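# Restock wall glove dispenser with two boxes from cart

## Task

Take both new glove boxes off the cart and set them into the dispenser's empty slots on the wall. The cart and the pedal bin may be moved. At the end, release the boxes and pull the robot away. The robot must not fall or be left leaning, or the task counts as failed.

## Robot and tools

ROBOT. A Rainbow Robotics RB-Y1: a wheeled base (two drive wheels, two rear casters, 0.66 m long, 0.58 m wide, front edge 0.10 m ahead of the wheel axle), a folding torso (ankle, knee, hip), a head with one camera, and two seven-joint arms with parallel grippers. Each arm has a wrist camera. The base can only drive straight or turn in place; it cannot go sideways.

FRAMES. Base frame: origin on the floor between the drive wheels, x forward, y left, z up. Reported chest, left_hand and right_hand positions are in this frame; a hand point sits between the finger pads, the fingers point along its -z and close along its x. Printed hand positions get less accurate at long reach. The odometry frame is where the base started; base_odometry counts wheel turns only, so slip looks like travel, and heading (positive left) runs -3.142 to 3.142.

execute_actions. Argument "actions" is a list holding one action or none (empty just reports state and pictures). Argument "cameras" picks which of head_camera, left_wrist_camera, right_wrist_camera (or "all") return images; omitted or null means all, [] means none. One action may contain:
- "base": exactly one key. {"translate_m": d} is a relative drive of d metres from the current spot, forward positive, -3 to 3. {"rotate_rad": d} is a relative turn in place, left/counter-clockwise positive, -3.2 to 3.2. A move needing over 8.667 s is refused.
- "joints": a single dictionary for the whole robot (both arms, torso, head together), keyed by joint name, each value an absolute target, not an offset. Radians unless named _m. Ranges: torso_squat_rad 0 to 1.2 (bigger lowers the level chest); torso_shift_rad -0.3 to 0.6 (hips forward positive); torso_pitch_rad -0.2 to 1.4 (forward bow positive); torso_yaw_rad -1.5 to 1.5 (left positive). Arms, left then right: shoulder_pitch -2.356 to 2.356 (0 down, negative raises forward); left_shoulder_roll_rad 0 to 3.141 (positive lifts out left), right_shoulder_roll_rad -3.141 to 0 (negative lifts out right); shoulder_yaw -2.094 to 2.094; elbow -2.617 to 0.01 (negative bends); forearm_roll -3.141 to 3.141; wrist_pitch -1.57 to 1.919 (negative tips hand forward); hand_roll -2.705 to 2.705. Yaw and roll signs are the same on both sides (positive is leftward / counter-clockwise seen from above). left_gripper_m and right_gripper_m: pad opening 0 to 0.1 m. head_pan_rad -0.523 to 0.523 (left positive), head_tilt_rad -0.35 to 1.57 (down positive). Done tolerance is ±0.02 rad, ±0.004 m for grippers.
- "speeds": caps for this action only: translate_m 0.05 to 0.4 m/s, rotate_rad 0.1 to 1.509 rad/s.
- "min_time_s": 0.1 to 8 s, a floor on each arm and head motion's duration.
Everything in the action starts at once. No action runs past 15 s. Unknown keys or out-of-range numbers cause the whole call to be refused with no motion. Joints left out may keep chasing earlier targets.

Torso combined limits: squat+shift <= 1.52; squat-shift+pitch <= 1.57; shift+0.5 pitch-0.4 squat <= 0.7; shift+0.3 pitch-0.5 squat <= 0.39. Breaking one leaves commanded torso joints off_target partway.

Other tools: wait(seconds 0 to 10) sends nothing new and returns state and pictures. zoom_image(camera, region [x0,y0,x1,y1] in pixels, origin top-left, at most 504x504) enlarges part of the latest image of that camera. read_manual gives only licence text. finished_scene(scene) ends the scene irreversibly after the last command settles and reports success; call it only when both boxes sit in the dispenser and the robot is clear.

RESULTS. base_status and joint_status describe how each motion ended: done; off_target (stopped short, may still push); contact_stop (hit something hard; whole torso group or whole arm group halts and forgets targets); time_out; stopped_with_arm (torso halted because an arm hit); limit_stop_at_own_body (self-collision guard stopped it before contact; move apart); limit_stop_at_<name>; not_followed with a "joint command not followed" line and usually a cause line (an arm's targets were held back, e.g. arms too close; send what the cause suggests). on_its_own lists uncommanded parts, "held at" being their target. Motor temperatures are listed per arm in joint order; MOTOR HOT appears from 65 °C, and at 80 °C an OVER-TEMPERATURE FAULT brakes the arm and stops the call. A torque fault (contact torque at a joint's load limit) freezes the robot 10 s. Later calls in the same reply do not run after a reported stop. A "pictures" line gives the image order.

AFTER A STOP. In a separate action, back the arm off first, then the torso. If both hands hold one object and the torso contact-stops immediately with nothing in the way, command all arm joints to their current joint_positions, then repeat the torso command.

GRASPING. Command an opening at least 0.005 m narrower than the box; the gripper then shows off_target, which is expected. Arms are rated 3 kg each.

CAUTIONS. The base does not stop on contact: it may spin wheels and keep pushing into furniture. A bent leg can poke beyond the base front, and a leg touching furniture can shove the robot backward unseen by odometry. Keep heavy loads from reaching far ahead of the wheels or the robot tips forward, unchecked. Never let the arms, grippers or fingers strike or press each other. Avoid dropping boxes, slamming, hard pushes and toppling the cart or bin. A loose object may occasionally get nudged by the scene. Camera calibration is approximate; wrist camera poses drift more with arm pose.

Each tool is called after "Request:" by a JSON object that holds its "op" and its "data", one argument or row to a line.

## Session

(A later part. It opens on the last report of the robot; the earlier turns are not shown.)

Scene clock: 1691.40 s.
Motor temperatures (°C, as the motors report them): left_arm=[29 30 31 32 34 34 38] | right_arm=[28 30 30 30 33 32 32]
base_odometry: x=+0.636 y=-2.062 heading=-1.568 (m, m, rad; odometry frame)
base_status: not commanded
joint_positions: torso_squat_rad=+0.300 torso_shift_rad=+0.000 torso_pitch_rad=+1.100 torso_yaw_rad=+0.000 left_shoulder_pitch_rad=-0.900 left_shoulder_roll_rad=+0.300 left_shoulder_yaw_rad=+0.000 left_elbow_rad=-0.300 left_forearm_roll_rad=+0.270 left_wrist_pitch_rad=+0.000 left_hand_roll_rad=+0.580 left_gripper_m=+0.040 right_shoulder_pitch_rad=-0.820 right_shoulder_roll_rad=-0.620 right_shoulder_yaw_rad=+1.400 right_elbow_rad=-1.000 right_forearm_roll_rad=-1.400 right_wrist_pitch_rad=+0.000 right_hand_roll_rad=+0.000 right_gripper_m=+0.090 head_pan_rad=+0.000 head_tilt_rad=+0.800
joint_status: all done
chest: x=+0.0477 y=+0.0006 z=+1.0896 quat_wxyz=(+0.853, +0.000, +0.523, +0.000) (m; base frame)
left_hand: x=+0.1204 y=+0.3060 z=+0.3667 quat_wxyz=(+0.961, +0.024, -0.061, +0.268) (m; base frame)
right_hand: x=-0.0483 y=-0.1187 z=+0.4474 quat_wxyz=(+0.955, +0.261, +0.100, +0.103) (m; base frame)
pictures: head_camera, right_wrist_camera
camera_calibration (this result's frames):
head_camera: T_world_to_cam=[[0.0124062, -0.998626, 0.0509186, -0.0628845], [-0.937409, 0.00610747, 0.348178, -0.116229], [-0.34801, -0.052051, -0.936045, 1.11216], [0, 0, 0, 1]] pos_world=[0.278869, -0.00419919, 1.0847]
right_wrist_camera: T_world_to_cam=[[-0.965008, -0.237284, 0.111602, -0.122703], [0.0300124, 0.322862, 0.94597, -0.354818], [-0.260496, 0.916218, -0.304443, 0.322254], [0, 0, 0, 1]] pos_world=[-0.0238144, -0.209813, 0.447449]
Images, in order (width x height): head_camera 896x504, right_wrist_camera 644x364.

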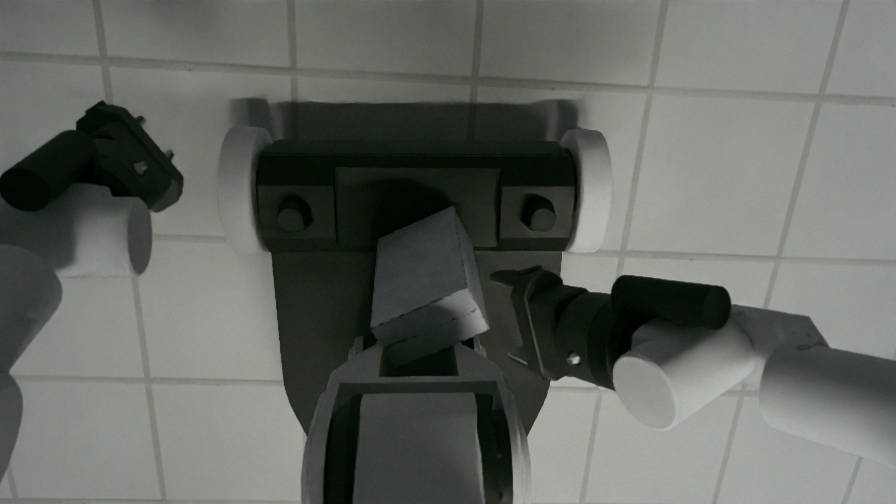

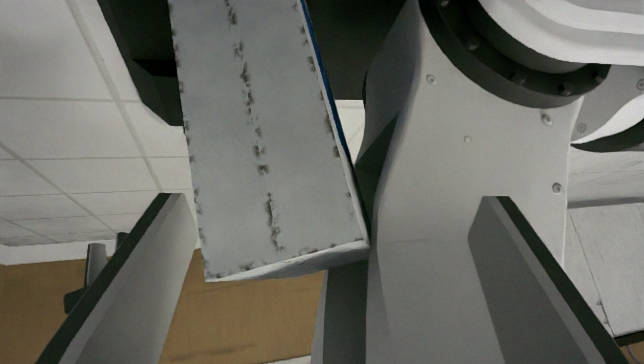

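Request:
{"op": "execute_actions", "data": {
  "actions": [
    {"joints":{"right_shoulder_pitch_rad":-0.86,"right_elbow_rad":-0.95}}
  ],
  "cameras": []
}}

Request:
{"op": "execute_actions", "data": {
  "actions": [
    {"joints":{"right_shoulder_roll_rad":-0.5,"right_shoulder_pitch_rad":-0.82}}
  ],
  "cameras": ["head_camera","right_wrist_camera"]
}}

Scene clock: 1695.77 s.
Motor temperatures (°C, as the motors report them): left_arm=[29 30 31 32 34 34 38] | right_arm=[28 30 30 30 33 32 32]
base_odometry: x=+0.636 y=-2.062 heading=-1.568 (m, m, rad; odometry frame)
base_status: not commanded
joint_positions: torso_squat_rad=+0.300 torso_shift_rad=+0.000 torso_pitch_rad=+1.100 torso_yaw_rad=+0.000 left_shoulder_pitch_rad=-0.900 left_shoulder_roll_rad=+0.300 left_shoulder_yaw_rad=+0.000 left_elbow_rad=-0.300 left_forearm_roll_rad=+0.270 left_wrist_pitch_rad=+0.000 left_hand_roll_rad=+0.580 left_gripper_m=+0.040 right_shoulder_pitch_rad=-0.860 right_shoulder_roll_rad=-0.620 right_shoulder_yaw_rad=+1.400 right_elbow_rad=-0.950 right_forearm_roll_rad=-1.400 right_wrist_pitch_rad=+0.000 right_hand_roll_rad=+0.000 right_gripper_m=+0.090 head_pan_rad=+0.000 head_tilt_rad=+0.800
joint_status: all done
chest: x=+0.0477 y=+0.0006 z=+1.0896 quat_wxyz=(+0.853, +0.000, +0.523, +0.000) (m; base frame)
left_hand: x=+0.1204 y=+0.3060 z=+0.3667 quat_wxyz=(+0.961, +0.024, -0.061, +0.268) (m; base frame)
right_hand: x=-0.0229 y=-0.1336 z=+0.4326 quat_wxyz=(+0.960, +0.240, +0.084, +0.115) (m; base frame)
pictures: none
No camera images: the call's "cameras" was empty. Leave "cameras" out to get every camera's image.

Scene clock: 1697.27 s.
Motor temperatures (°C, as the motors report them): left_arm=[29 30 31 32 34 34 38] | right_arm=[28 30 30 30 33 32 32]
base_odometry: x=+0.636 y=-2.062 heading=-1.568 (m, m, rad; odometry frame)
base_status: not commanded
joint_positions: torso_squat_rad=+0.300 torso_shift_rad=+0.000 torso_pitch_rad=+1.100 torso_yaw_rad=+0.000 left_shoulder_pitch_rad=-0.900 left_shoulder_roll_rad=+0.300 left_shoulder_yaw_rad=+0.000 left_elbow_rad=-0.300 left_forearm_roll_rad=+0.270 left_wrist_pitch_rad=+0.000 left_hand_roll_rad=+0.580 left_gripper_m=+0.040 right_shoulder_pitch_rad=-0.820 right_shoulder_roll_rad=-0.554 right_shoulder_yaw_rad=+1.400 right_elbow_rad=-0.950 right_forearm_roll_rad=-1.400 right_wrist_pitch_rad=+0.000 right_hand_roll_rad=+0.000 right_gripper_m=+0.090 head_pan_rad=+0.000 head_tilt_rad=+0.800
joint_status: right_shoulder_roll_rad limit_stop_at_own_body (moved +0.066 of +0.120); the others done
on_its_own: right_shoulder_roll_rad is held at -0.554, not at your -0.500, since a limit_stop_at_own_body
chest: x=+0.0477 y=+0.0005 z=+1.0896 quat_wxyz=(+0.853, +0.000, +0.523, +0.000) (m; base frame)
left_hand: x=+0.1205 y=+0.3060 z=+0.3666 quat_wxyz=(+0.961, +0.024, -0.061, +0.268) (m; base frame)
right_hand: x=-0.0576 y=-0.0957 z=+0.4464 quat_wxyz=(+0.953, +0.268, +0.104, +0.098) (m; base frame)
pictures: head_camera, right_wrist_camera
camera_calibration (this result's frames):
head_camera: T_world_to_cam=[[0.0123934, -0.998626, 0.0509234, -0.0628927], [-0.937407, 0.0061214, 0.348182, -0.116233], [-0.348015, -0.0520511, -0.936043, 1.11215], [0, 0, 0, 1]] pos_world=[0.278868, -0.00420584, 1.0847]
right_wrist_camera: T_world_to_cam=[[-0.965596, -0.230837, 0.119744, -0.129149], [0.0435182, 0.310537, 0.949564, -0.363013], [-0.25638, 0.922107, -0.289808, 0.292772], [0, 0, 0, 1]] pos_world=[-0.0338476, -0.18705, 0.445017]
Images, in order (width x height): head_camera 896x504, right_wrist_camera 644x364.

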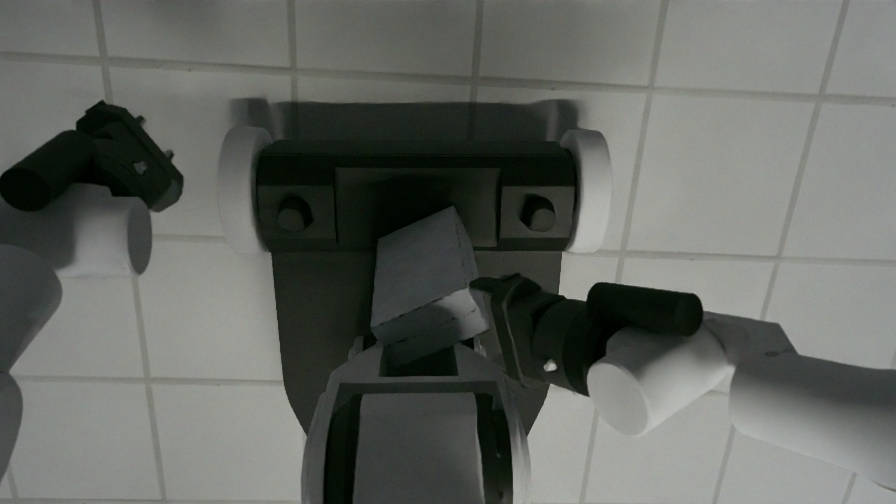

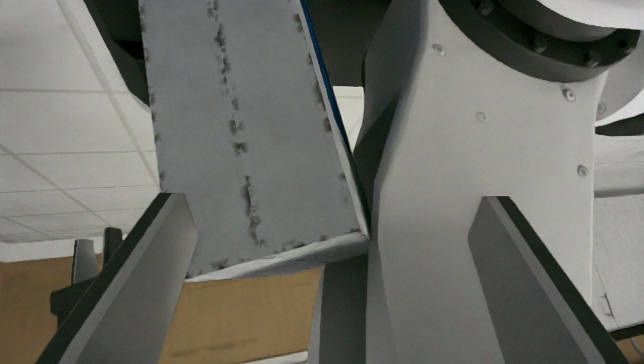

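Request:
{"op": "execute_actions", "data": {
  "actions": [
    {"joints":{"right_shoulder_roll_rad":-0.65,"right_shoulder_pitch_rad":-0.9,"right_elbow_rad":-0.9,"right_gripper_m":0.08}}
  ],
  "cameras": []
}}

Request:
{"op": "execute_actions", "data": {
  "actions": [
    {"joints":{"right_shoulder_roll_rad":-0.45,"right_shoulder_pitch_rad":-0.84},"min_time_s":2}
  ],
  "cameras": ["head_camera","right_wrist_camera"]
}}

Scene clock: 1710.27 s.
Motor temperatures (°C, as the motors report them): left_arm=[29 30 31 32 34 34 38] | right_arm=[28 30 30 31 33 32 32]
base_odometry: x=+0.636 y=-2.062 heading=-1.568 (m, m, rad; odometry frame)
base_status: not commanded
joint_positions: torso_squat_rad=+0.300 torso_shift_rad=+0.000 torso_pitch_rad=+1.100 torso_yaw_rad=+0.000 left_shoulder_pitch_rad=-0.900 left_shoulder_roll_rad=+0.300 left_shoulder_yaw_rad=+0.000 left_elbow_rad=-0.300 left_forearm_roll_rad=+0.270 left_wrist_pitch_rad=+0.000 left_hand_roll_rad=+0.580 left_gripper_m=+0.040 right_shoulder_pitch_rad=-0.900 right_shoulder_roll_rad=-0.650 right_shoulder_yaw_rad=+1.400 right_elbow_rad=-0.900 right_forearm_roll_rad=-1.400 right_wrist_pitch_rad=+0.000 right_hand_roll_rad=+0.000 right_gripper_m=+0.080 head_pan_rad=+0.000 head_tilt_rad=+0.800
joint_status: all done
chest: x=+0.0478 y=+0.0006 z=+1.0896 quat_wxyz=(+0.853, +0.000, +0.523, +0.000) (m; base frame)
left_hand: x=+0.1205 y=+0.3060 z=+0.3666 quat_wxyz=(+0.961, +0.024, -0.061, +0.268) (m; base frame)
right_hand: x=+0.0094 y=-0.1693 z=+0.4167 quat_wxyz=(+0.968, +0.205, +0.065, +0.129) (m; base frame)
pictures: none
No camera images: the call's "cameras" was empty. Leave "cameras" out to get every camera's image.

Scene clock: 1712.00 s.
Motor temperatures (°C, as the motors report them): left_arm=[29 30 31 32 34 34 38] | right_arm=[28 30 30 31 33 32 32]
base_odometry: x=+0.636 y=-2.062 heading=-1.568 (m, m, rad; odometry frame)
base_status: not commanded
joint_positions: torso_squat_rad=+0.300 torso_shift_rad=+0.000 torso_pitch_rad=+1.100 torso_yaw_rad=+0.000 left_shoulder_pitch_rad=-0.900 left_shoulder_roll_rad=+0.300 left_shoulder_yaw_rad=+0.000 left_elbow_rad=-0.300 left_forearm_roll_rad=+0.270 left_wrist_pitch_rad=+0.000 left_hand_roll_rad=+0.580 left_gripper_m=+0.040 right_shoulder_pitch_rad=-0.866 right_shoulder_roll_rad=-0.524 right_shoulder_yaw_rad=+1.400 right_elbow_rad=-0.900 right_forearm_roll_rad=-1.400 right_wrist_pitch_rad=+0.000 right_hand_roll_rad=+0.000 right_gripper_m=+0.080 head_pan_rad=+0.000 head_tilt_rad=+0.800
joint_status: right_shoulder_pitch_rad limit_stop_at_own_body (moved +0.034 of +0.060); right_shoulder_roll_rad limit_stop_at_own_body (moved +0.126 of +0.200)
on_its_own: right_shoulder_pitch_rad is held at -0.866, not at your -0.840, since a limit_stop_at_own_body; right_shoulder_roll_rad is held at -0.524, not at your -0.450, since a limit_stop_at_own_body
chest: x=+0.0478 y=+0.0006 z=+1.0896 quat_wxyz=(+0.853, +0.000, +0.523, +0.000) (m; base frame)
left_hand: x=+0.1205 y=+0.3060 z=+0.3666 quat_wxyz=(+0.961, +0.024, -0.061, +0.268) (m; base frame)
right_hand: x=-0.0330 y=-0.0893 z=+0.4349 quat_wxyz=(+0.955, +0.262, +0.086, +0.108) (m; base frame)
pictures: head_camera, right_wrist_camera
camera_calibration (this result's frames):
head_camera: T_world_to_cam=[[0.0124156, -0.998624, 0.0509455, -0.0629018], [-0.937407, 0.00610815, 0.348181, -0.116228], [-0.348013, -0.0520795, -0.936042, 1.11216], [0, 0, 0, 1]] pos_world=[0.278873, -0.00418477, 1.0847]
right_wrist_camera: T_world_to_cam=[[-0.967413, -0.239539, 0.0820525, -0.0870419], [0.00166536, 0.318033, 0.948078, -0.355252], [-0.253197, 0.91732, -0.30727, 0.297156], [0, 0, 0, 1]] pos_world=[-0.00837494, -0.180456, 0.435256]
Images, in order (width x height): head_camera 896x504, right_wrist_camera 644x364.

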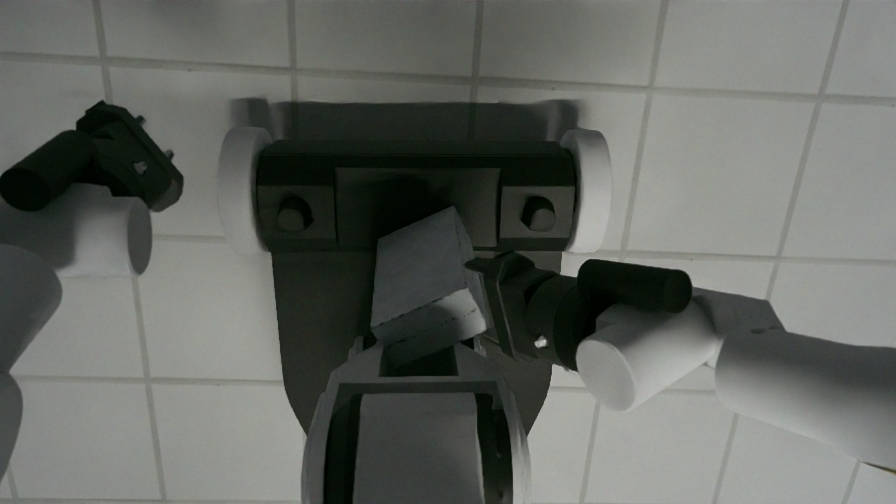

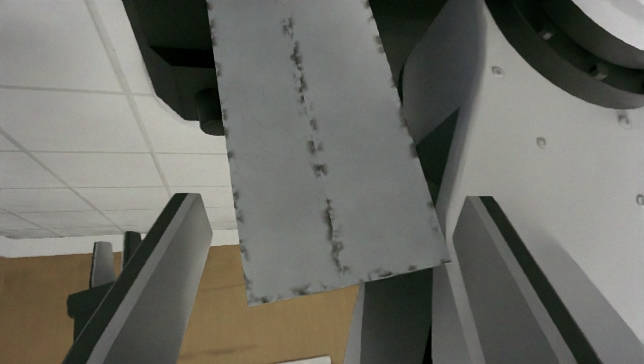

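Request:
{"op": "execute_actions", "data": {
  "actions": [
    {"joints":{"right_shoulder_roll_rad":-0.42,"right_shoulder_pitch_rad":-0.9,"right_elbow_rad":-0.95},"min_time_s":2}
  ],
  "cameras": ["head_camera","right_wrist_camera"]
}}

Scene clock: 1716.23 s.
Motor temperatures (°C, as the motors report them): left_arm=[29 30 31 32 34 34 38] | right_arm=[28 30 30 31 33 32 32]
base_odometry: x=+0.636 y=-2.062 heading=-1.568 (m, m, rad; odometry frame)
base_status: not commanded
joint_positions: torso_squat_rad=+0.300 torso_shift_rad=+0.000 torso_pitch_rad=+1.100 torso_yaw_rad=+0.000 left_shoulder_pitch_rad=-0.900 left_shoulder_roll_rad=+0.300 left_shoulder_yaw_rad=+0.000 left_elbow_rad=-0.300 left_forearm_roll_rad=+0.270 left_wrist_pitch_rad=+0.000 left_hand_roll_rad=+0.580 left_gripper_m=+0.040 right_shoulder_pitch_rad=-0.871 right_shoulder_roll_rad=-0.518 right_shoulder_yaw_rad=+1.400 right_elbow_rad=-0.906 right_forearm_roll_rad=-1.400 right_wrist_pitch_rad=+0.000 right_hand_roll_rad=+0.000 right_gripper_m=+0.080 head_pan_rad=+0.000 head_tilt_rad=+0.800
joint_status: right_shoulder_pitch_rad limit_stop_at_own_body (moved -0.005 of -0.034); right_shoulder_roll_rad limit_stop_at_own_body (moved +0.007 of +0.104); right_elbow_rad limit_stop_at_own_body (moved -0.006 of -0.050)
on_its_own: right_shoulder_pitch_rad is held at -0.871, not at your -0.900, since a limit_stop_at_own_body; right_shoulder_roll_rad is held at -0.518, not at your -0.420, since a limit_stop_at_own_body; right_elbow_rad is held at -0.906, not at your -0.950, since a limit_stop_at_own_body
chest: x=+0.0478 y=+0.0006 z=+1.0896 quat_wxyz=(+0.853, +0.000, +0.523, +0.000) (m; base frame)
left_hand: x=+0.1205 y=+0.3060 z=+0.3666 quat_wxyz=(+0.961, +0.024, -0.061, +0.268) (m; base frame)
right_hand: x=-0.0311 y=-0.0812 z=+0.4369 quat_wxyz=(+0.954, +0.268, +0.084, +0.108) (m; base frame)
pictures: head_camera, right_wrist_camera
camera_calibration (this result's frames):
head_camera: T_world_to_cam=[[0.0124132, -0.998624, 0.0509506, -0.0629072], [-0.937407, 0.00611224, 0.348181, -0.116228], [-0.348013, -0.0520835, -0.936042, 1.11216], [0, 0, 0, 1]] pos_world=[0.278873, -0.00418536, 1.0847]
right_wrist_camera: T_world_to_cam=[[-0.968085, -0.23854, 0.0768699, -0.0810818], [0.000473646, 0.304977, 0.95236, -0.362694], [-0.25062, 0.922002, -0.29513, 0.285935], [0, 0, 0, 1]] pos_world=[-0.00666139, -0.172361, 0.436036]
Images, in order (width x height): head_camera 896x504, right_wrist_camera 644x364.

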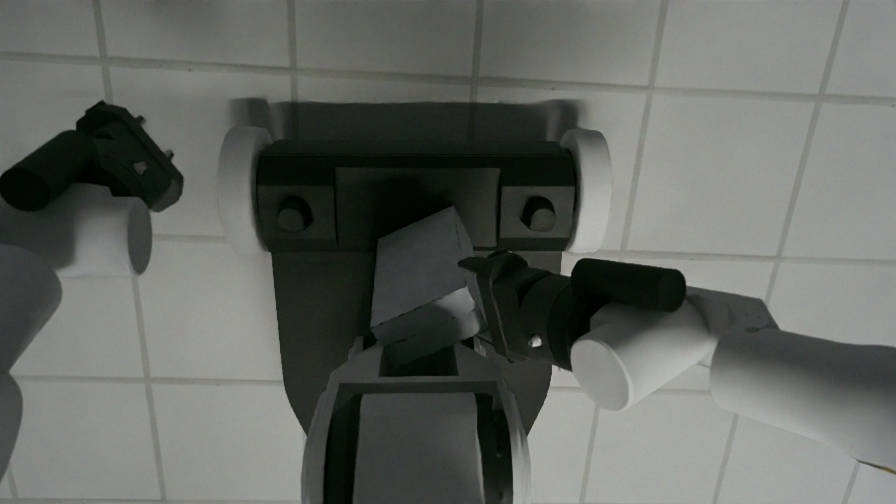

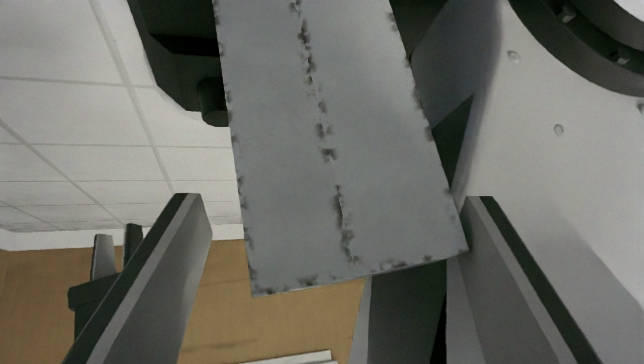

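Request:
{"op": "execute_actions", "data": {
  "actions": [
    {"joints":{"right_gripper_m":0.045}}
  ],
  "cameras": ["head_camera","right_wrist_camera"]
}}

Scene clock: 1720.17 s.
Motor temperatures (°C, as the motors report them): left_arm=[29 30 31 32 34 34 38] | right_arm=[28 30 30 31 33 32 32]
base_odometry: x=+0.636 y=-2.062 heading=-1.568 (m, m, rad; odometry frame)
base_status: not commanded
joint_positions: torso_squat_rad=+0.300 torso_shift_rad=+0.000 torso_pitch_rad=+1.100 torso_yaw_rad=+0.000 left_shoulder_pitch_rad=-0.900 left_shoulder_roll_rad=+0.300 left_shoulder_yaw_rad=+0.000 left_elbow_rad=-0.300 left_forearm_roll_rad=+0.270 left_wrist_pitch_rad=+0.000 left_hand_roll_rad=+0.580 left_gripper_m=+0.040 right_shoulder_pitch_rad=-0.871 right_shoulder_roll_rad=-0.518 right_shoulder_yaw_rad=+1.400 right_elbow_rad=-0.906 right_forearm_roll_rad=-1.400 right_wrist_pitch_rad=+0.000 right_hand_roll_rad=+0.000 right_gripper_m=+0.045 head_pan_rad=+0.000 head_tilt_rad=+0.800
joint_status: all done
on_its_own: right_shoulder_pitch_rad is held at -0.871, not at your -0.900, since a limit_stop_at_own_body; right_shoulder_roll_rad is held at -0.518, not at your -0.420, since a limit_stop_at_own_body; right_elbow_rad is held at -0.906, not at your -0.950, since a limit_stop_at_own_body
chest: x=+0.0478 y=+0.0006 z=+1.0896 quat_wxyz=(+0.853, +0.000, +0.523, +0.000) (m; base frame)
left_hand: x=+0.1205 y=+0.3060 z=+0.3666 quat_wxyz=(+0.961, +0.024, -0.061, +0.268) (m; base frame)
right_hand: x=-0.0311 y=-0.0812 z=+0.4369 quat_wxyz=(+0.954, +0.268, +0.084, +0.108) (m; base frame)
pictures: head_camera, right_wrist_camera
camera_calibration (this result's frames):
head_camera: T_world_to_cam=[[0.012413, -0.998624, 0.0509505, -0.0629071], [-0.937407, 0.00611239, 0.348181, -0.116228], [-0.348013, -0.0520833, -0.936042, 1.11216], [0, 0, 0, 1]] pos_world=[0.278873, -0.00418546, 1.0847]
right_wrist_camera: T_world_to_cam=[[-0.968085, -0.238542, 0.0768714, -0.0810829], [0.000472261, 0.304985, 0.952357, -0.362688], [-0.250622, 0.921999, -0.295139, 0.285944], [0, 0, 0, 1]] pos_world=[-0.00666012, -0.172367, 0.436035]
Images, in order (width x height): head_camera 896x504, right_wrist_camera 644x364.

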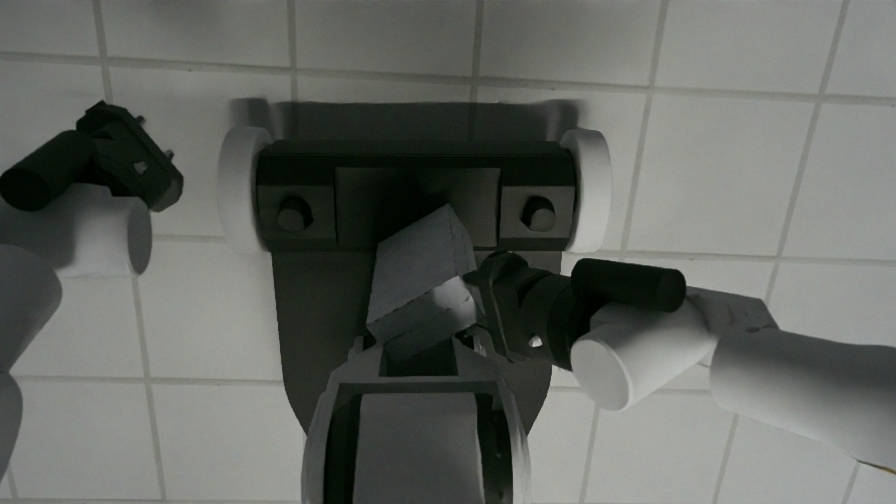

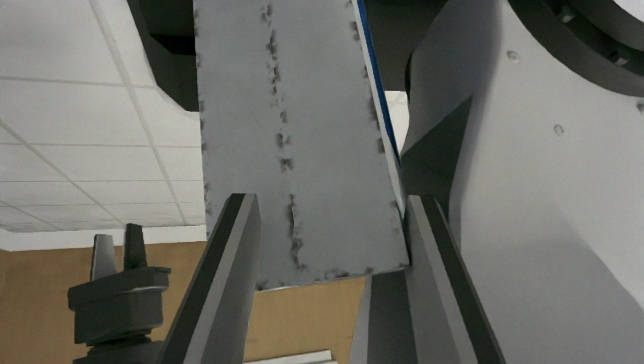

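Request:
{"op": "execute_actions", "data": {
  "actions": [
    {"joints":{"right_gripper_m":0.095,"right_shoulder_pitch_rad":-0.93,"right_shoulder_roll_rad":-0.55},"min_time_s":1}
  ],
  "cameras": []
}}

Request:
{"op": "execute_actions", "data": {
  "actions": [
    {"joints":{"right_shoulder_roll_rad":-0.4,"right_shoulder_pitch_rad":-0.9},"min_time_s":2}
  ],
  "cameras": ["head_camera","right_wrist_camera"]
}}

Scene clock: 1728.00 s.
Motor temperatures (°C, as the motors report them): left_arm=[29 30 31 32 34 34 38] | right_arm=[28 30 30 31 33 32 32]
base_odometry: x=+0.636 y=-2.062 heading=-1.568 (m, m, rad; odometry frame)
base_status: not commanded
joint_positions: torso_squat_rad=+0.300 torso_shift_rad=+0.000 torso_pitch_rad=+1.100 torso_yaw_rad=+0.000 left_shoulder_pitch_rad=-0.900 left_shoulder_roll_rad=+0.300 left_shoulder_yaw_rad=+0.000 left_elbow_rad=-0.300 left_forearm_roll_rad=+0.270 left_wrist_pitch_rad=+0.000 left_hand_roll_rad=+0.580 left_gripper_m=+0.040 right_shoulder_pitch_rad=-0.930 right_shoulder_roll_rad=-0.550 right_shoulder_yaw_rad=+1.400 right_elbow_rad=-0.906 right_forearm_roll_rad=-1.400 right_wrist_pitch_rad=+0.000 right_hand_roll_rad=+0.000 right_gripper_m=+0.095 head_pan_rad=+0.000 head_tilt_rad=+0.800
joint_status: all done
on_its_own: right_elbow_rad is held at -0.906, not at your -0.950, since a limit_stop_at_own_body
chest: x=+0.0478 y=+0.0006 z=+1.0896 quat_wxyz=(+0.853, +0.000, +0.523, +0.000) (m; base frame)
left_hand: x=+0.1205 y=+0.3060 z=+0.3666 quat_wxyz=(+0.961, +0.024, -0.061, +0.268) (m; base frame)
right_hand: x=+0.0111 y=-0.0917 z=+0.4271 quat_wxyz=(+0.956, +0.258, +0.057, +0.124) (m; base frame)
pictures: none
No camera images: the call's "cameras" was empty. Leave "cameras" out to get every camera's image.

Scene clock: 1729.70 s.
Motor temperatures (°C, as the motors report them): left_arm=[29 30 31 32 34 34 38] | right_arm=[28 30 30 31 33 32 32]
base_odometry: x=+0.636 y=-2.062 heading=-1.568 (m, m, rad; odometry frame)
base_status: not commanded
joint_positions: torso_squat_rad=+0.300 torso_shift_rad=+0.000 torso_pitch_rad=+1.100 torso_yaw_rad=+0.000 left_shoulder_pitch_rad=-0.900 left_shoulder_roll_rad=+0.300 left_shoulder_yaw_rad=+0.000 left_elbow_rad=-0.300 left_forearm_roll_rad=+0.270 left_wrist_pitch_rad=+0.000 left_hand_roll_rad=+0.580 left_gripper_m=+0.040 right_shoulder_pitch_rad=-0.914 right_shoulder_roll_rad=-0.461 right_shoulder_yaw_rad=+1.400 right_elbow_rad=-0.906 right_forearm_roll_rad=-1.400 right_wrist_pitch_rad=+0.000 right_hand_roll_rad=+0.000 right_gripper_m=+0.095 head_pan_rad=+0.000 head_tilt_rad=+0.800
joint_status: right_shoulder_pitch_rad limit_stop_at_own_body (moved +0.016 of +0.030); right_shoulder_roll_rad limit_stop_at_own_body (moved +0.089 of +0.150)
on_its_own: right_shoulder_roll_rad is held at -0.460, not at your -0.400, since a limit_stop_at_own_body; right_elbow_rad is held at -0.906, not at your -0.950, since a limit_stop_at_own_body
chest: x=+0.0478 y=+0.0006 z=+1.0896 quat_wxyz=(+0.853, +0.000, +0.523, +0.000) (m; base frame)
left_hand: x=+0.1205 y=+0.3060 z=+0.3666 quat_wxyz=(+0.961, +0.024, -0.061, +0.268) (m; base frame)
right_hand: x=-0.0128 y=-0.0346 z=+0.4442 quat_wxyz=(+0.945, +0.299, +0.068, +0.111) (m; base frame)
pictures: head_camera, right_wrist_camera
camera_calibration (this result's frames):
head_camera: T_world_to_cam=[[0.0124162, -0.998624, 0.0509541, -0.0629083], [-0.937407, 0.00611068, 0.348181, -0.116228], [-0.348013, -0.0520878, -0.936041, 1.11215], [0, 0, 0, 1]] pos_world=[0.278873, -0.00418175, 1.0847]
right_wrist_camera: T_world_to_cam=[[-0.971009, -0.236238, 0.0365014, -0.0347707], [-0.022124, 0.240859, 0.970308, -0.394286], [-0.238015, 0.94137, -0.239103, 0.22561], [0, 0, 0, 1]] pos_world=[0.0112129, -0.12563, 0.437792]
Images, in order (width x height): head_camera 896x504, right_wrist_camera 644x364.

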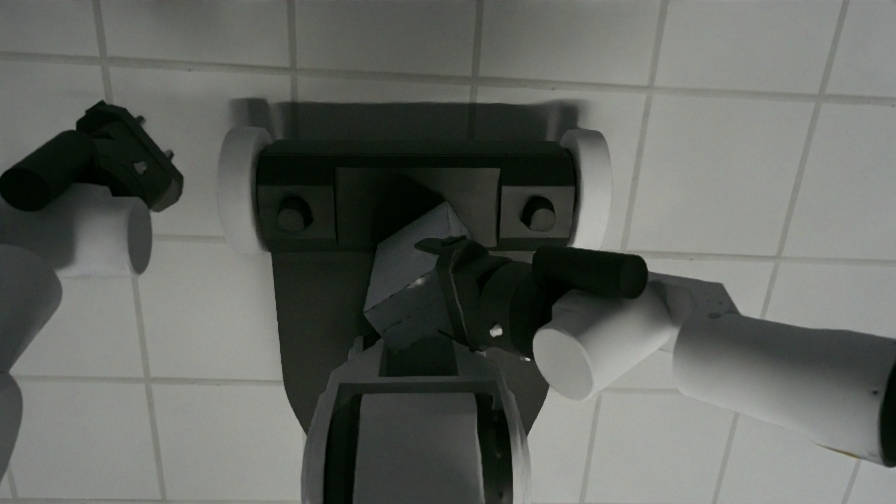

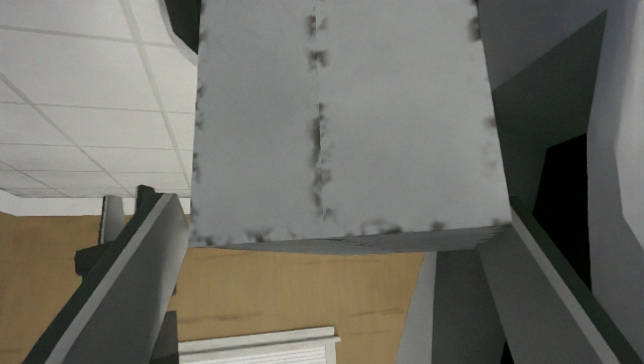

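Looks enclosed at the corner. Close.

Request:
{"op": "execute_actions", "data": {
  "actions": [
    {"joints":{"right_gripper_m":0.05}}
  ],
  "cameras": ["head_camera","right_wrist_camera"]
}}

Scene clock: 1733.13 s.
Motor temperatures (°C, as the motors report them): left_arm=[29 30 31 32 34 34 38] | right_arm=[28 30 30 31 33 32 32]
base_odometry: x=+0.636 y=-2.062 heading=-1.568 (m, m, rad; odometry frame)
base_status: not commanded
joint_positions: torso_squat_rad=+0.300 torso_shift_rad=+0.000 torso_pitch_rad=+1.100 torso_yaw_rad=+0.000 left_shoulder_pitch_rad=-0.900 left_shoulder_roll_rad=+0.300 left_shoulder_yaw_rad=+0.000 left_elbow_rad=-0.300 left_forearm_roll_rad=+0.270 left_wrist_pitch_rad=+0.000 left_hand_roll_rad=+0.580 left_gripper_m=+0.040 right_shoulder_pitch_rad=-0.914 right_shoulder_roll_rad=-0.461 right_shoulder_yaw_rad=+1.400 right_elbow_rad=-0.906 right_forearm_roll_rad=-1.400 right_wrist_pitch_rad=+0.000 right_hand_roll_rad=+0.000 right_gripper_m=+0.057 head_pan_rad=+0.000 head_tilt_rad=+0.800
joint_status: right_gripper_m off_target (ended at +0.057, target +0.050)
on_its_own: right_shoulder_roll_rad is held at -0.460, not at your -0.400, since a limit_stop_at_own_body; right_elbow_rad is held at -0.906, not at your -0.950, since a limit_stop_at_own_body
chest: x=+0.0478 y=+0.0006 z=+1.0896 quat_wxyz=(+0.853, +0.000, +0.523, +0.000) (m; base frame)
left_hand: x=+0.1205 y=+0.3060 z=+0.3666 quat_wxyz=(+0.961, +0.024, -0.061, +0.268) (m; base frame)
right_hand: x=-0.0128 y=-0.0346 z=+0.4442 quat_wxyz=(+0.945, +0.299, +0.068, +0.111) (m; base frame)
pictures: head_camera, right_wrist_camera
camera_calibration (this result's frames):
head_camera: T_world_to_cam=[[0.0124162, -0.998624, 0.0509542, -0.0629083], [-0.937407, 0.00611062, 0.348181, -0.116227], [-0.348013, -0.0520879, -0.936042, 1.11216], [0, 0, 0, 1]] pos_world=[0.278873, -0.00418161, 1.0847]
right_wrist_camera: T_world_to_cam=[[-0.971007, -0.236246, 0.0365246, -0.0347866], [-0.0221041, 0.240865, 0.970307, -0.394285], [-0.238029, 0.941367, -0.239103, 0.22561], [0, 0, 0, 1]] pos_world=[0.0112084, -0.125631, 0.437793]
Images, in order (width x height): head_camera 896x504, right_wrist_camera 644x364.

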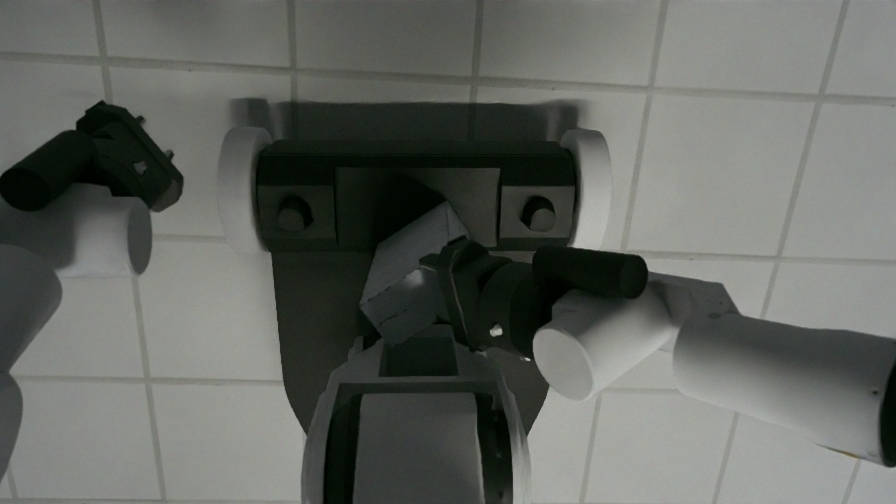

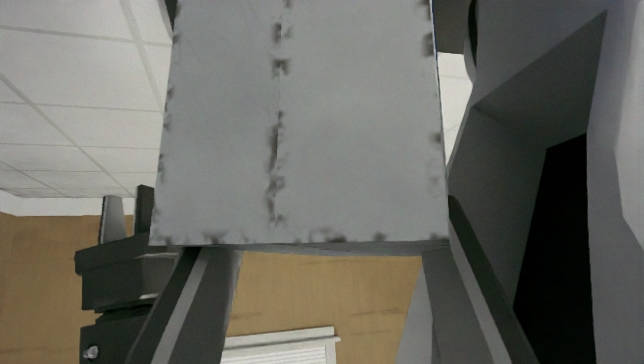

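Request:
{"op": "execute_actions", "data": {
  "actions": [
    {"joints":{"torso_pitch_rad":0.75,"right_shoulder_pitch_rad":-0.95,"head_tilt_rad":1.1},"min_time_s":2}
  ],
  "cameras": ["head_camera","right_wrist_camera"]
}}

Scene clock: 1740.07 s.
Motor temperatures (°C, as the motors report them): left_arm=[29 30 31 32 34 34 38] | right_arm=[28 30 30 31 33 32 32]
base_odometry: x=+0.636 y=-2.062 heading=-1.568 (m, m, rad; odometry frame)
base_status: not commanded
joint_positions: torso_squat_rad=+0.300 torso_shift_rad=+0.000 torso_pitch_rad=+0.750 torso_yaw_rad=+0.000 left_shoulder_pitch_rad=-0.900 left_shoulder_roll_rad=+0.300 left_shoulder_yaw_rad=+0.000 left_elbow_rad=-0.300 left_forearm_roll_rad=+0.270 left_wrist_pitch_rad=+0.000 left_hand_roll_rad=+0.580 left_gripper_m=+0.040 right_shoulder_pitch_rad=-0.949 right_shoulder_roll_rad=-0.461 right_shoulder_yaw_rad=+1.400 right_elbow_rad=-0.906 right_forearm_roll_rad=-1.400 right_wrist_pitch_rad=+0.000 right_hand_roll_rad=+0.000 right_gripper_m=+0.056 head_pan_rad=+0.000 head_tilt_rad=+1.100
joint_status: all done
on_its_own: right_shoulder_roll_rad is held at -0.460, not at your -0.400, since a limit_stop_at_own_body; right_elbow_rad is held at -0.906, not at your -0.950, since a limit_stop_at_own_body
chest: x=-0.0171 y=+0.0006 z=+1.1756 quat_wxyz=(+0.930, +0.000, +0.366, +0.000) (m; base frame)
left_hand: x=+0.2989 y=+0.3061 z=+0.5214 quat_wxyz=(+0.936, -0.023, -0.228, +0.268) (m; base frame)
right_hand: x=+0.1685 y=-0.0278 z=+0.5541 quat_wxyz=(+0.939, +0.276, -0.113, +0.170) (m; base frame)
pictures: head_camera, right_wrist_camera
camera_calibration (this result's frames):
head_camera: T_world_to_cam=[[0.0100275, -0.998629, 0.0513856, -0.0692157], [-0.953612, 0.00591185, 0.300981, -0.19757], [-0.300872, -0.05202, -0.952245, 1.22883], [0, 0, 0, 1]] pos_world=[0.182009, -0.00402912, 1.23317]
right_wrist_camera: T_world_to_cam=[[-0.912015, -0.242156, -0.331043, 0.332297], [-0.385476, 0.230297, 0.893516, -0.395067], [-0.140132, 0.942509, -0.30338, 0.307856], [0, 0, 0, 1]] pos_world=[0.193912, -0.118706, 0.5564]
Images, in order (width x height): head_camera 896x504, right_wrist_camera 644x364.

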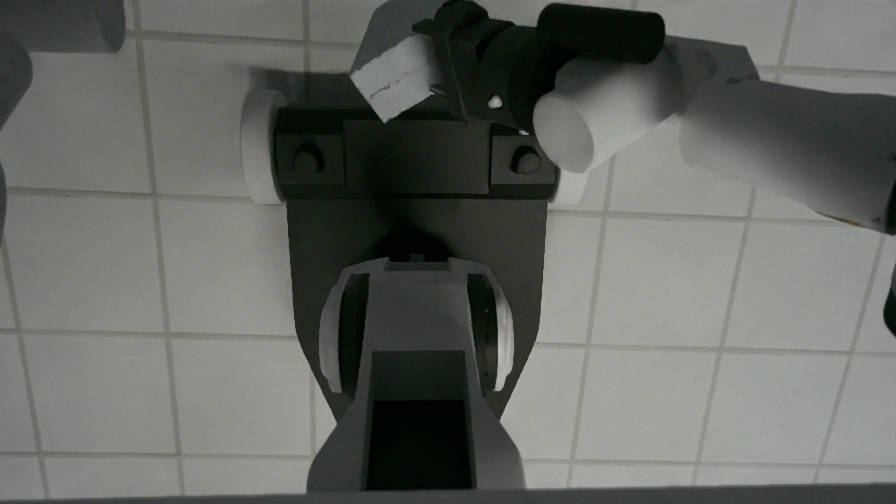

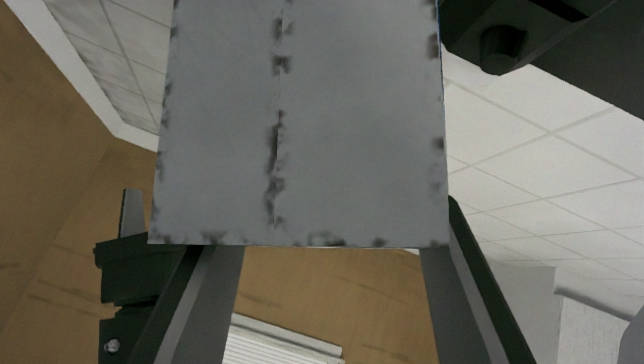

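Request:
{"op": "execute_actions", "data": {
  "actions": [
    {"joints":{"torso_pitch_rad":0.0,"torso_squat_rad":0.0,"right_hand_roll_rad":-0.75,"head_tilt_rad":0.8},"min_time_s":3}
  ]
}}

Scene clock: 1752.17 s.
Motor temperatures (°C, as the motors report them): left_arm=[29 30 31 32 34 34 38] | right_arm=[28 30 30 31 33 32 32]
base_odometry: x=+0.636 y=-2.062 heading=-1.568 (m, m, rad; odometry frame)
base_status: not commanded
joint_positions: torso_squat_rad=+0.000 torso_shift_rad=+0.000 torso_pitch_rad=+0.000 torso_yaw_rad=+0.000 left_shoulder_pitch_rad=-0.900 left_shoulder_roll_rad=+0.300 left_shoulder_yaw_rad=+0.000 left_elbow_rad=-0.300 left_forearm_roll_rad=+0.270 left_wrist_pitch_rad=+0.000 left_hand_roll_rad=+0.580 left_gripper_m=+0.040 right_shoulder_pitch_rad=-0.949 right_shoulder_roll_rad=-0.461 right_shoulder_yaw_rad=+1.400 right_elbow_rad=-0.906 right_forearm_roll_rad=-1.400 right_wrist_pitch_rad=+0.000 right_hand_roll_rad=-0.750 right_gripper_m=+0.053 head_pan_rad=+0.000 head_tilt_rad=+0.800
joint_status: all done
on_its_own: right_shoulder_roll_rad is held at -0.460, not at your -0.400, since a limit_stop_at_own_body; right_elbow_rad is held at -0.906, not at your -0.950, since a limit_stop_at_own_body
chest: x=-0.2280 y=+0.0008 z=+1.2899 quat_wxyz=(+1.000, +0.000, +0.000, +0.000) (m; base frame)
left_hand: x=+0.4490 y=+0.3066 z=+1.0266 quat_wxyz=(+0.787, -0.119, -0.555, +0.241) (m; base frame)
right_hand: x=+0.3314 y=-0.0275 z=+0.9615 quat_wxyz=(+0.870, +0.346, -0.346, -0.063) (m; base frame)
pictures: head_camera, left_wrist_camera, right_wrist_camera
camera_calibration (this result's frames):
head_camera: T_world_to_cam=[[-0.0389451, -0.998639, 0.0346942, -0.0602421], [-0.73569, 0.00516026, -0.677298, 0.924326], [0.676197, -0.0519017, -0.73489, 1.17775], [0, 0, 0, 1]] pos_world=[-0.118722, -0.00380254, 1.49365]
left_wrist_camera: T_world_to_cam=[[0.260543, 0.504095, 0.823411, -1.11671], [-0.437644, -0.698544, 0.56613, -0.145458], [0.860572, -0.507862, 0.0386132, -0.180298], [0, 0, 0, 1]] pos_world=[0.382451, 0.36975, 1.00882]
right_wrist_camera: T_world_to_cam=[[-0.732707, 0.363803, -0.575142, 0.807805], [-0.534696, 0.215064, 0.817219, -0.573993], [0.420999, 0.906308, 0.0369454, -0.0602142], [0, 0, 0, 1]] pos_world=[0.310322, -0.115864, 0.935905]
Images, in order (width x height): head_camera 896x504, left_wrist_camera 644x364, right_wrist_camera 644x364.

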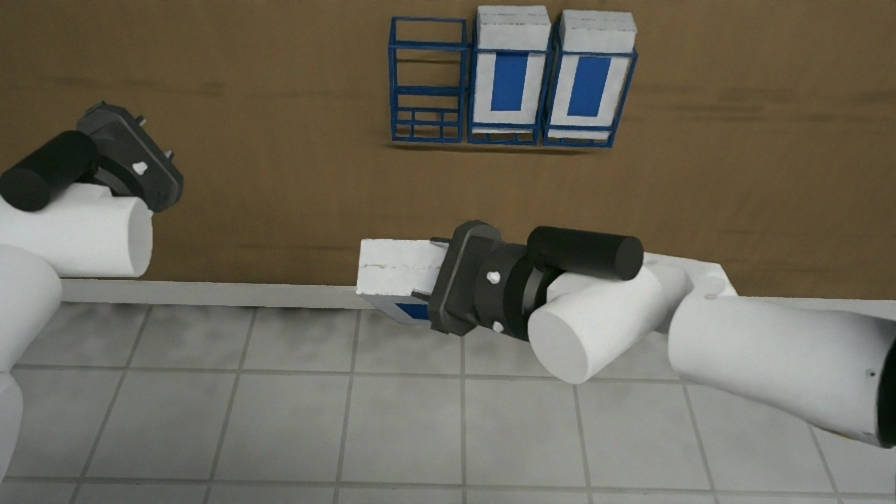

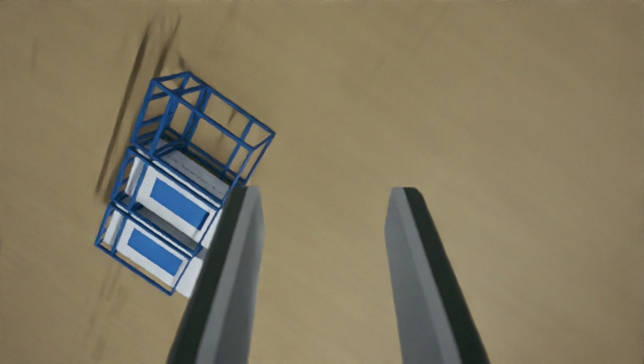

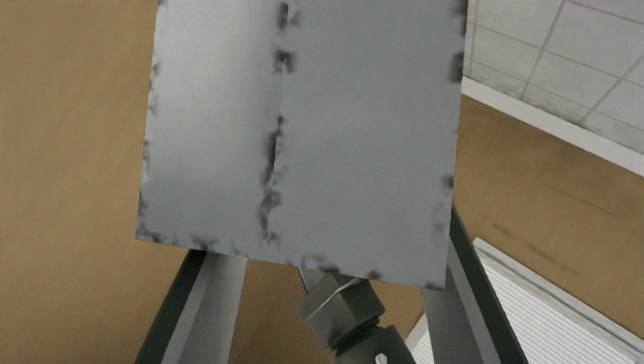

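Request:
{"op": "zoom_image", "data": {
  "camera": "head_camera",
  "region": [300,190,600,360]
}}

Region (300, 190, 600, 360) of head_camera's 896x504 image, scaled by 1.680, with more detail than that image has; it fills the top 286 rows of this view, and the rest is white.

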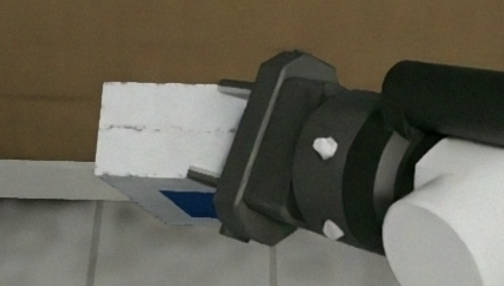

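Request:
{"op": "execute_actions", "data": {
  "actions": [
    {"joints":{"right_hand_roll_rad":-1.35,"left_shoulder_pitch_rad":-1.38,"left_shoulder_roll_rad":0.3,"left_elbow_rad":-0.9,"left_wrist_pitch_rad":1.68,"left_hand_roll_rad":0.365,"left_gripper_m":0.1},"min_time_s":2}
  ]
}}

Scene clock: 1770.67 s.
Motor temperatures (°C, as the motors report them): left_arm=[30 30 31 33 34 34 38] | right_arm=[29 30 30 31 33 32 32]
base_odometry: x=+0.636 y=-2.062 heading=-1.568 (m, m, rad; odometry frame)
base_status: not commanded
joint_positions: torso_squat_rad=+0.000 torso_shift_rad=+0.000 torso_pitch_rad=+0.000 torso_yaw_rad=+0.000 left_shoulder_pitch_rad=-1.380 left_shoulder_roll_rad=+0.300 left_shoulder_yaw_rad=+0.000 left_elbow_rad=-0.900 left_forearm_roll_rad=+0.270 left_wrist_pitch_rad=+1.680 left_hand_roll_rad=+0.365 left_gripper_m=+0.100 right_shoulder_pitch_rad=-0.949 right_shoulder_roll_rad=-0.461 right_shoulder_yaw_rad=+1.400 right_elbow_rad=-0.906 right_forearm_roll_rad=-1.400 right_wrist_pitch_rad=+0.000 right_hand_roll_rad=-1.350 right_gripper_m=+0.053 head_pan_rad=+0.000 head_tilt_rad=+0.800
joint_status: all done
on_its_own: right_shoulder_roll_rad is held at -0.460, not at your -0.400, since a limit_stop_at_own_body; right_elbow_rad is held at -0.906, not at your -0.950, since a limit_stop_at_own_body
chest: x=-0.2280 y=+0.0007 z=+1.2899 quat_wxyz=(+1.000, +0.000, +0.000, +0.000) (m; base frame)
left_hand: x=+0.3845 y=+0.1561 z=+1.2806 quat_wxyz=(+0.960, -0.019, -0.274, +0.051) (m; base frame)
right_hand: x=+0.3314 y=-0.0275 z=+0.9615 quat_wxyz=(+0.812, +0.433, -0.229, -0.317) (m; base frame)
pictures: head_camera, left_wrist_camera, right_wrist_camera
camera_calibration (this result's frames):
head_camera: T_world_to_cam=[[-0.0389478, -0.99864, 0.0346656, -0.0602144], [-0.735695, 0.00518199, -0.677293, 0.924326], [0.676192, -0.0518823, -0.734896, 1.17775], [0, 0, 0, 1]] pos_world=[-0.11871, -0.00381778, 1.49365]
left_wrist_camera: T_world_to_cam=[[0.840089, 0.10004, 0.533144, -1.02125], [-0.29675, -0.73798, 0.606073, -0.521802], [0.454082, -0.667366, -0.590282, 0.77552], [0, 0, 0, 1]] pos_world=[0.350943, 0.234641, 1.3185]
right_wrist_camera: T_world_to_cam=[[-0.675522, 0.728486, -0.113919, 0.355396], [-0.194176, -0.026714, 0.980603, -0.85056], [0.711312, 0.684539, 0.159501, -0.280357], [0, 0, 0, 1]] pos_world=[0.274341, -0.0897082, 0.919265]
Images, in order (width x height): head_camera 896x504, left_wrist_camera 644x364, right_wrist_camera 644x364.

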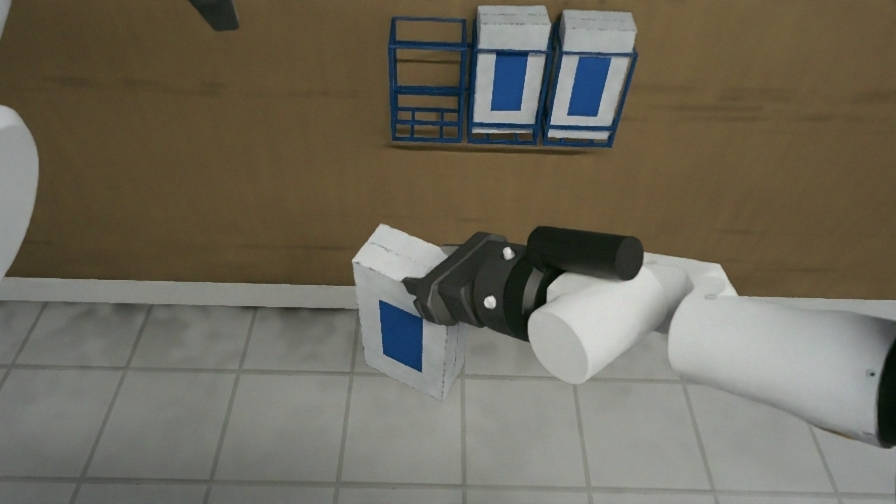

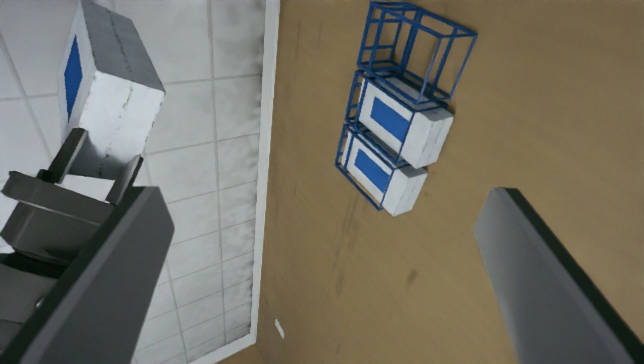

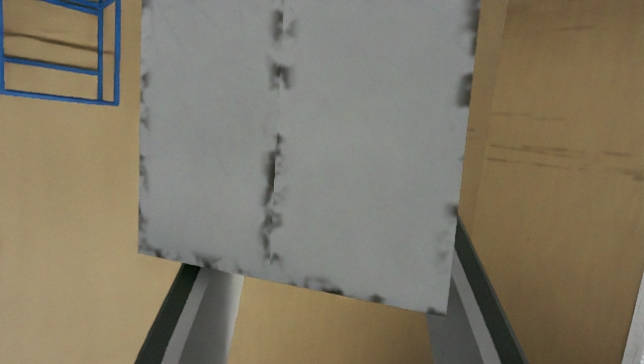

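Request:
{"op": "execute_actions", "data": {
  "actions": [
    {"joints":{"left_shoulder_pitch_rad":-1.3,"left_shoulder_roll_rad":0.05,"left_shoulder_yaw_rad":-0.1,"left_elbow_rad":-0.6,"left_wrist_pitch_rad":1.65,"left_hand_roll_rad":-0.4},"min_time_s":2}
  ],
  "cameras": ["head_camera","left_wrist_camera"]
}}

Scene clock: 1790.87 s.
Motor temperatures (°C, as the motors report them): left_arm=[31 30 31 33 34 34 38] | right_arm=[30 30 31 31 33 32 32]
base_odometry: x=+0.636 y=-2.062 heading=-1.568 (m, m, rad; odometry frame)
base_status: not commanded
joint_positions: torso_squat_rad=+0.000 torso_shift_rad=+0.000 torso_pitch_rad=+0.000 torso_yaw_rad=+0.000 left_shoulder_pitch_rad=-1.301 left_shoulder_roll_rad=+0.050 left_shoulder_yaw_rad=-0.100 left_elbow_rad=-0.600 left_forearm_roll_rad=+0.270 left_wrist_pitch_rad=+1.650 left_hand_roll_rad=-0.400 left_gripper_m=+0.100 right_shoulder_pitch_rad=-0.949 right_shoulder_roll_rad=-0.461 right_shoulder_yaw_rad=+1.400 right_elbow_rad=-0.906 right_forearm_roll_rad=-1.400 right_wrist_pitch_rad=+0.000 right_hand_roll_rad=-1.350 right_gripper_m=+0.053 head_pan_rad=+0.000 head_tilt_rad=+0.800
joint_status: all done
on_its_own: right_shoulder_roll_rad is held at -0.460, not at your -0.400, since a limit_stop_at_own_body; right_elbow_rad is held at -0.906, not at your -0.950, since a limit_stop_at_own_body
chest: x=-0.2280 y=+0.0007 z=+1.2899 quat_wxyz=(+1.000, +0.000, +0.000, +0.000) (m; base frame)
left_hand: x=+0.3091 y=+0.0679 z=+1.1020 quat_wxyz=(+0.918, +0.042, -0.068, -0.389) (m; base frame)
right_hand: x=+0.3314 y=-0.0275 z=+0.9615 quat_wxyz=(+0.812, +0.433, -0.229, -0.317) (m; base frame)
pictures: head_camera, left_wrist_camera
camera_calibration (this result's frames):
head_camera: T_world_to_cam=[[-0.0389478, -0.99864, 0.0346658, -0.0602146], [-0.735695, 0.00518188, -0.677293, 0.924326], [0.676192, -0.0518826, -0.734896, 1.17775], [0, 0, 0, 1]] pos_world=[-0.11871, -0.00381759, 1.49365]
left_wrist_camera: T_world_to_cam=[[0.680471, -0.725699, 0.101588, -0.272886], [-0.643369, -0.525315, 0.556885, -0.354086], [-0.350765, -0.444302, -0.824354, 1.13711], [0, 0, 0, 1]] pos_world=[0.356742, 0.121182, 1.16229]
Images, in order (width x height): head_camera 896x504, left_wrist_camera 644x364.

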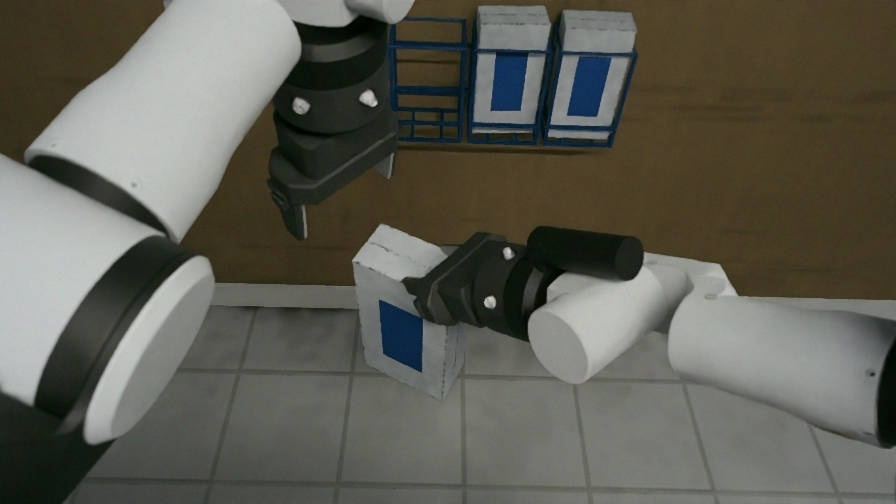

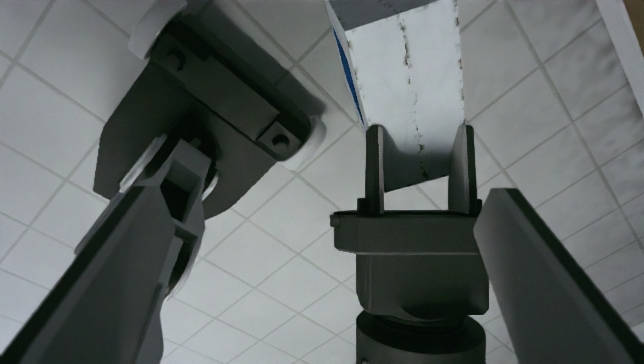

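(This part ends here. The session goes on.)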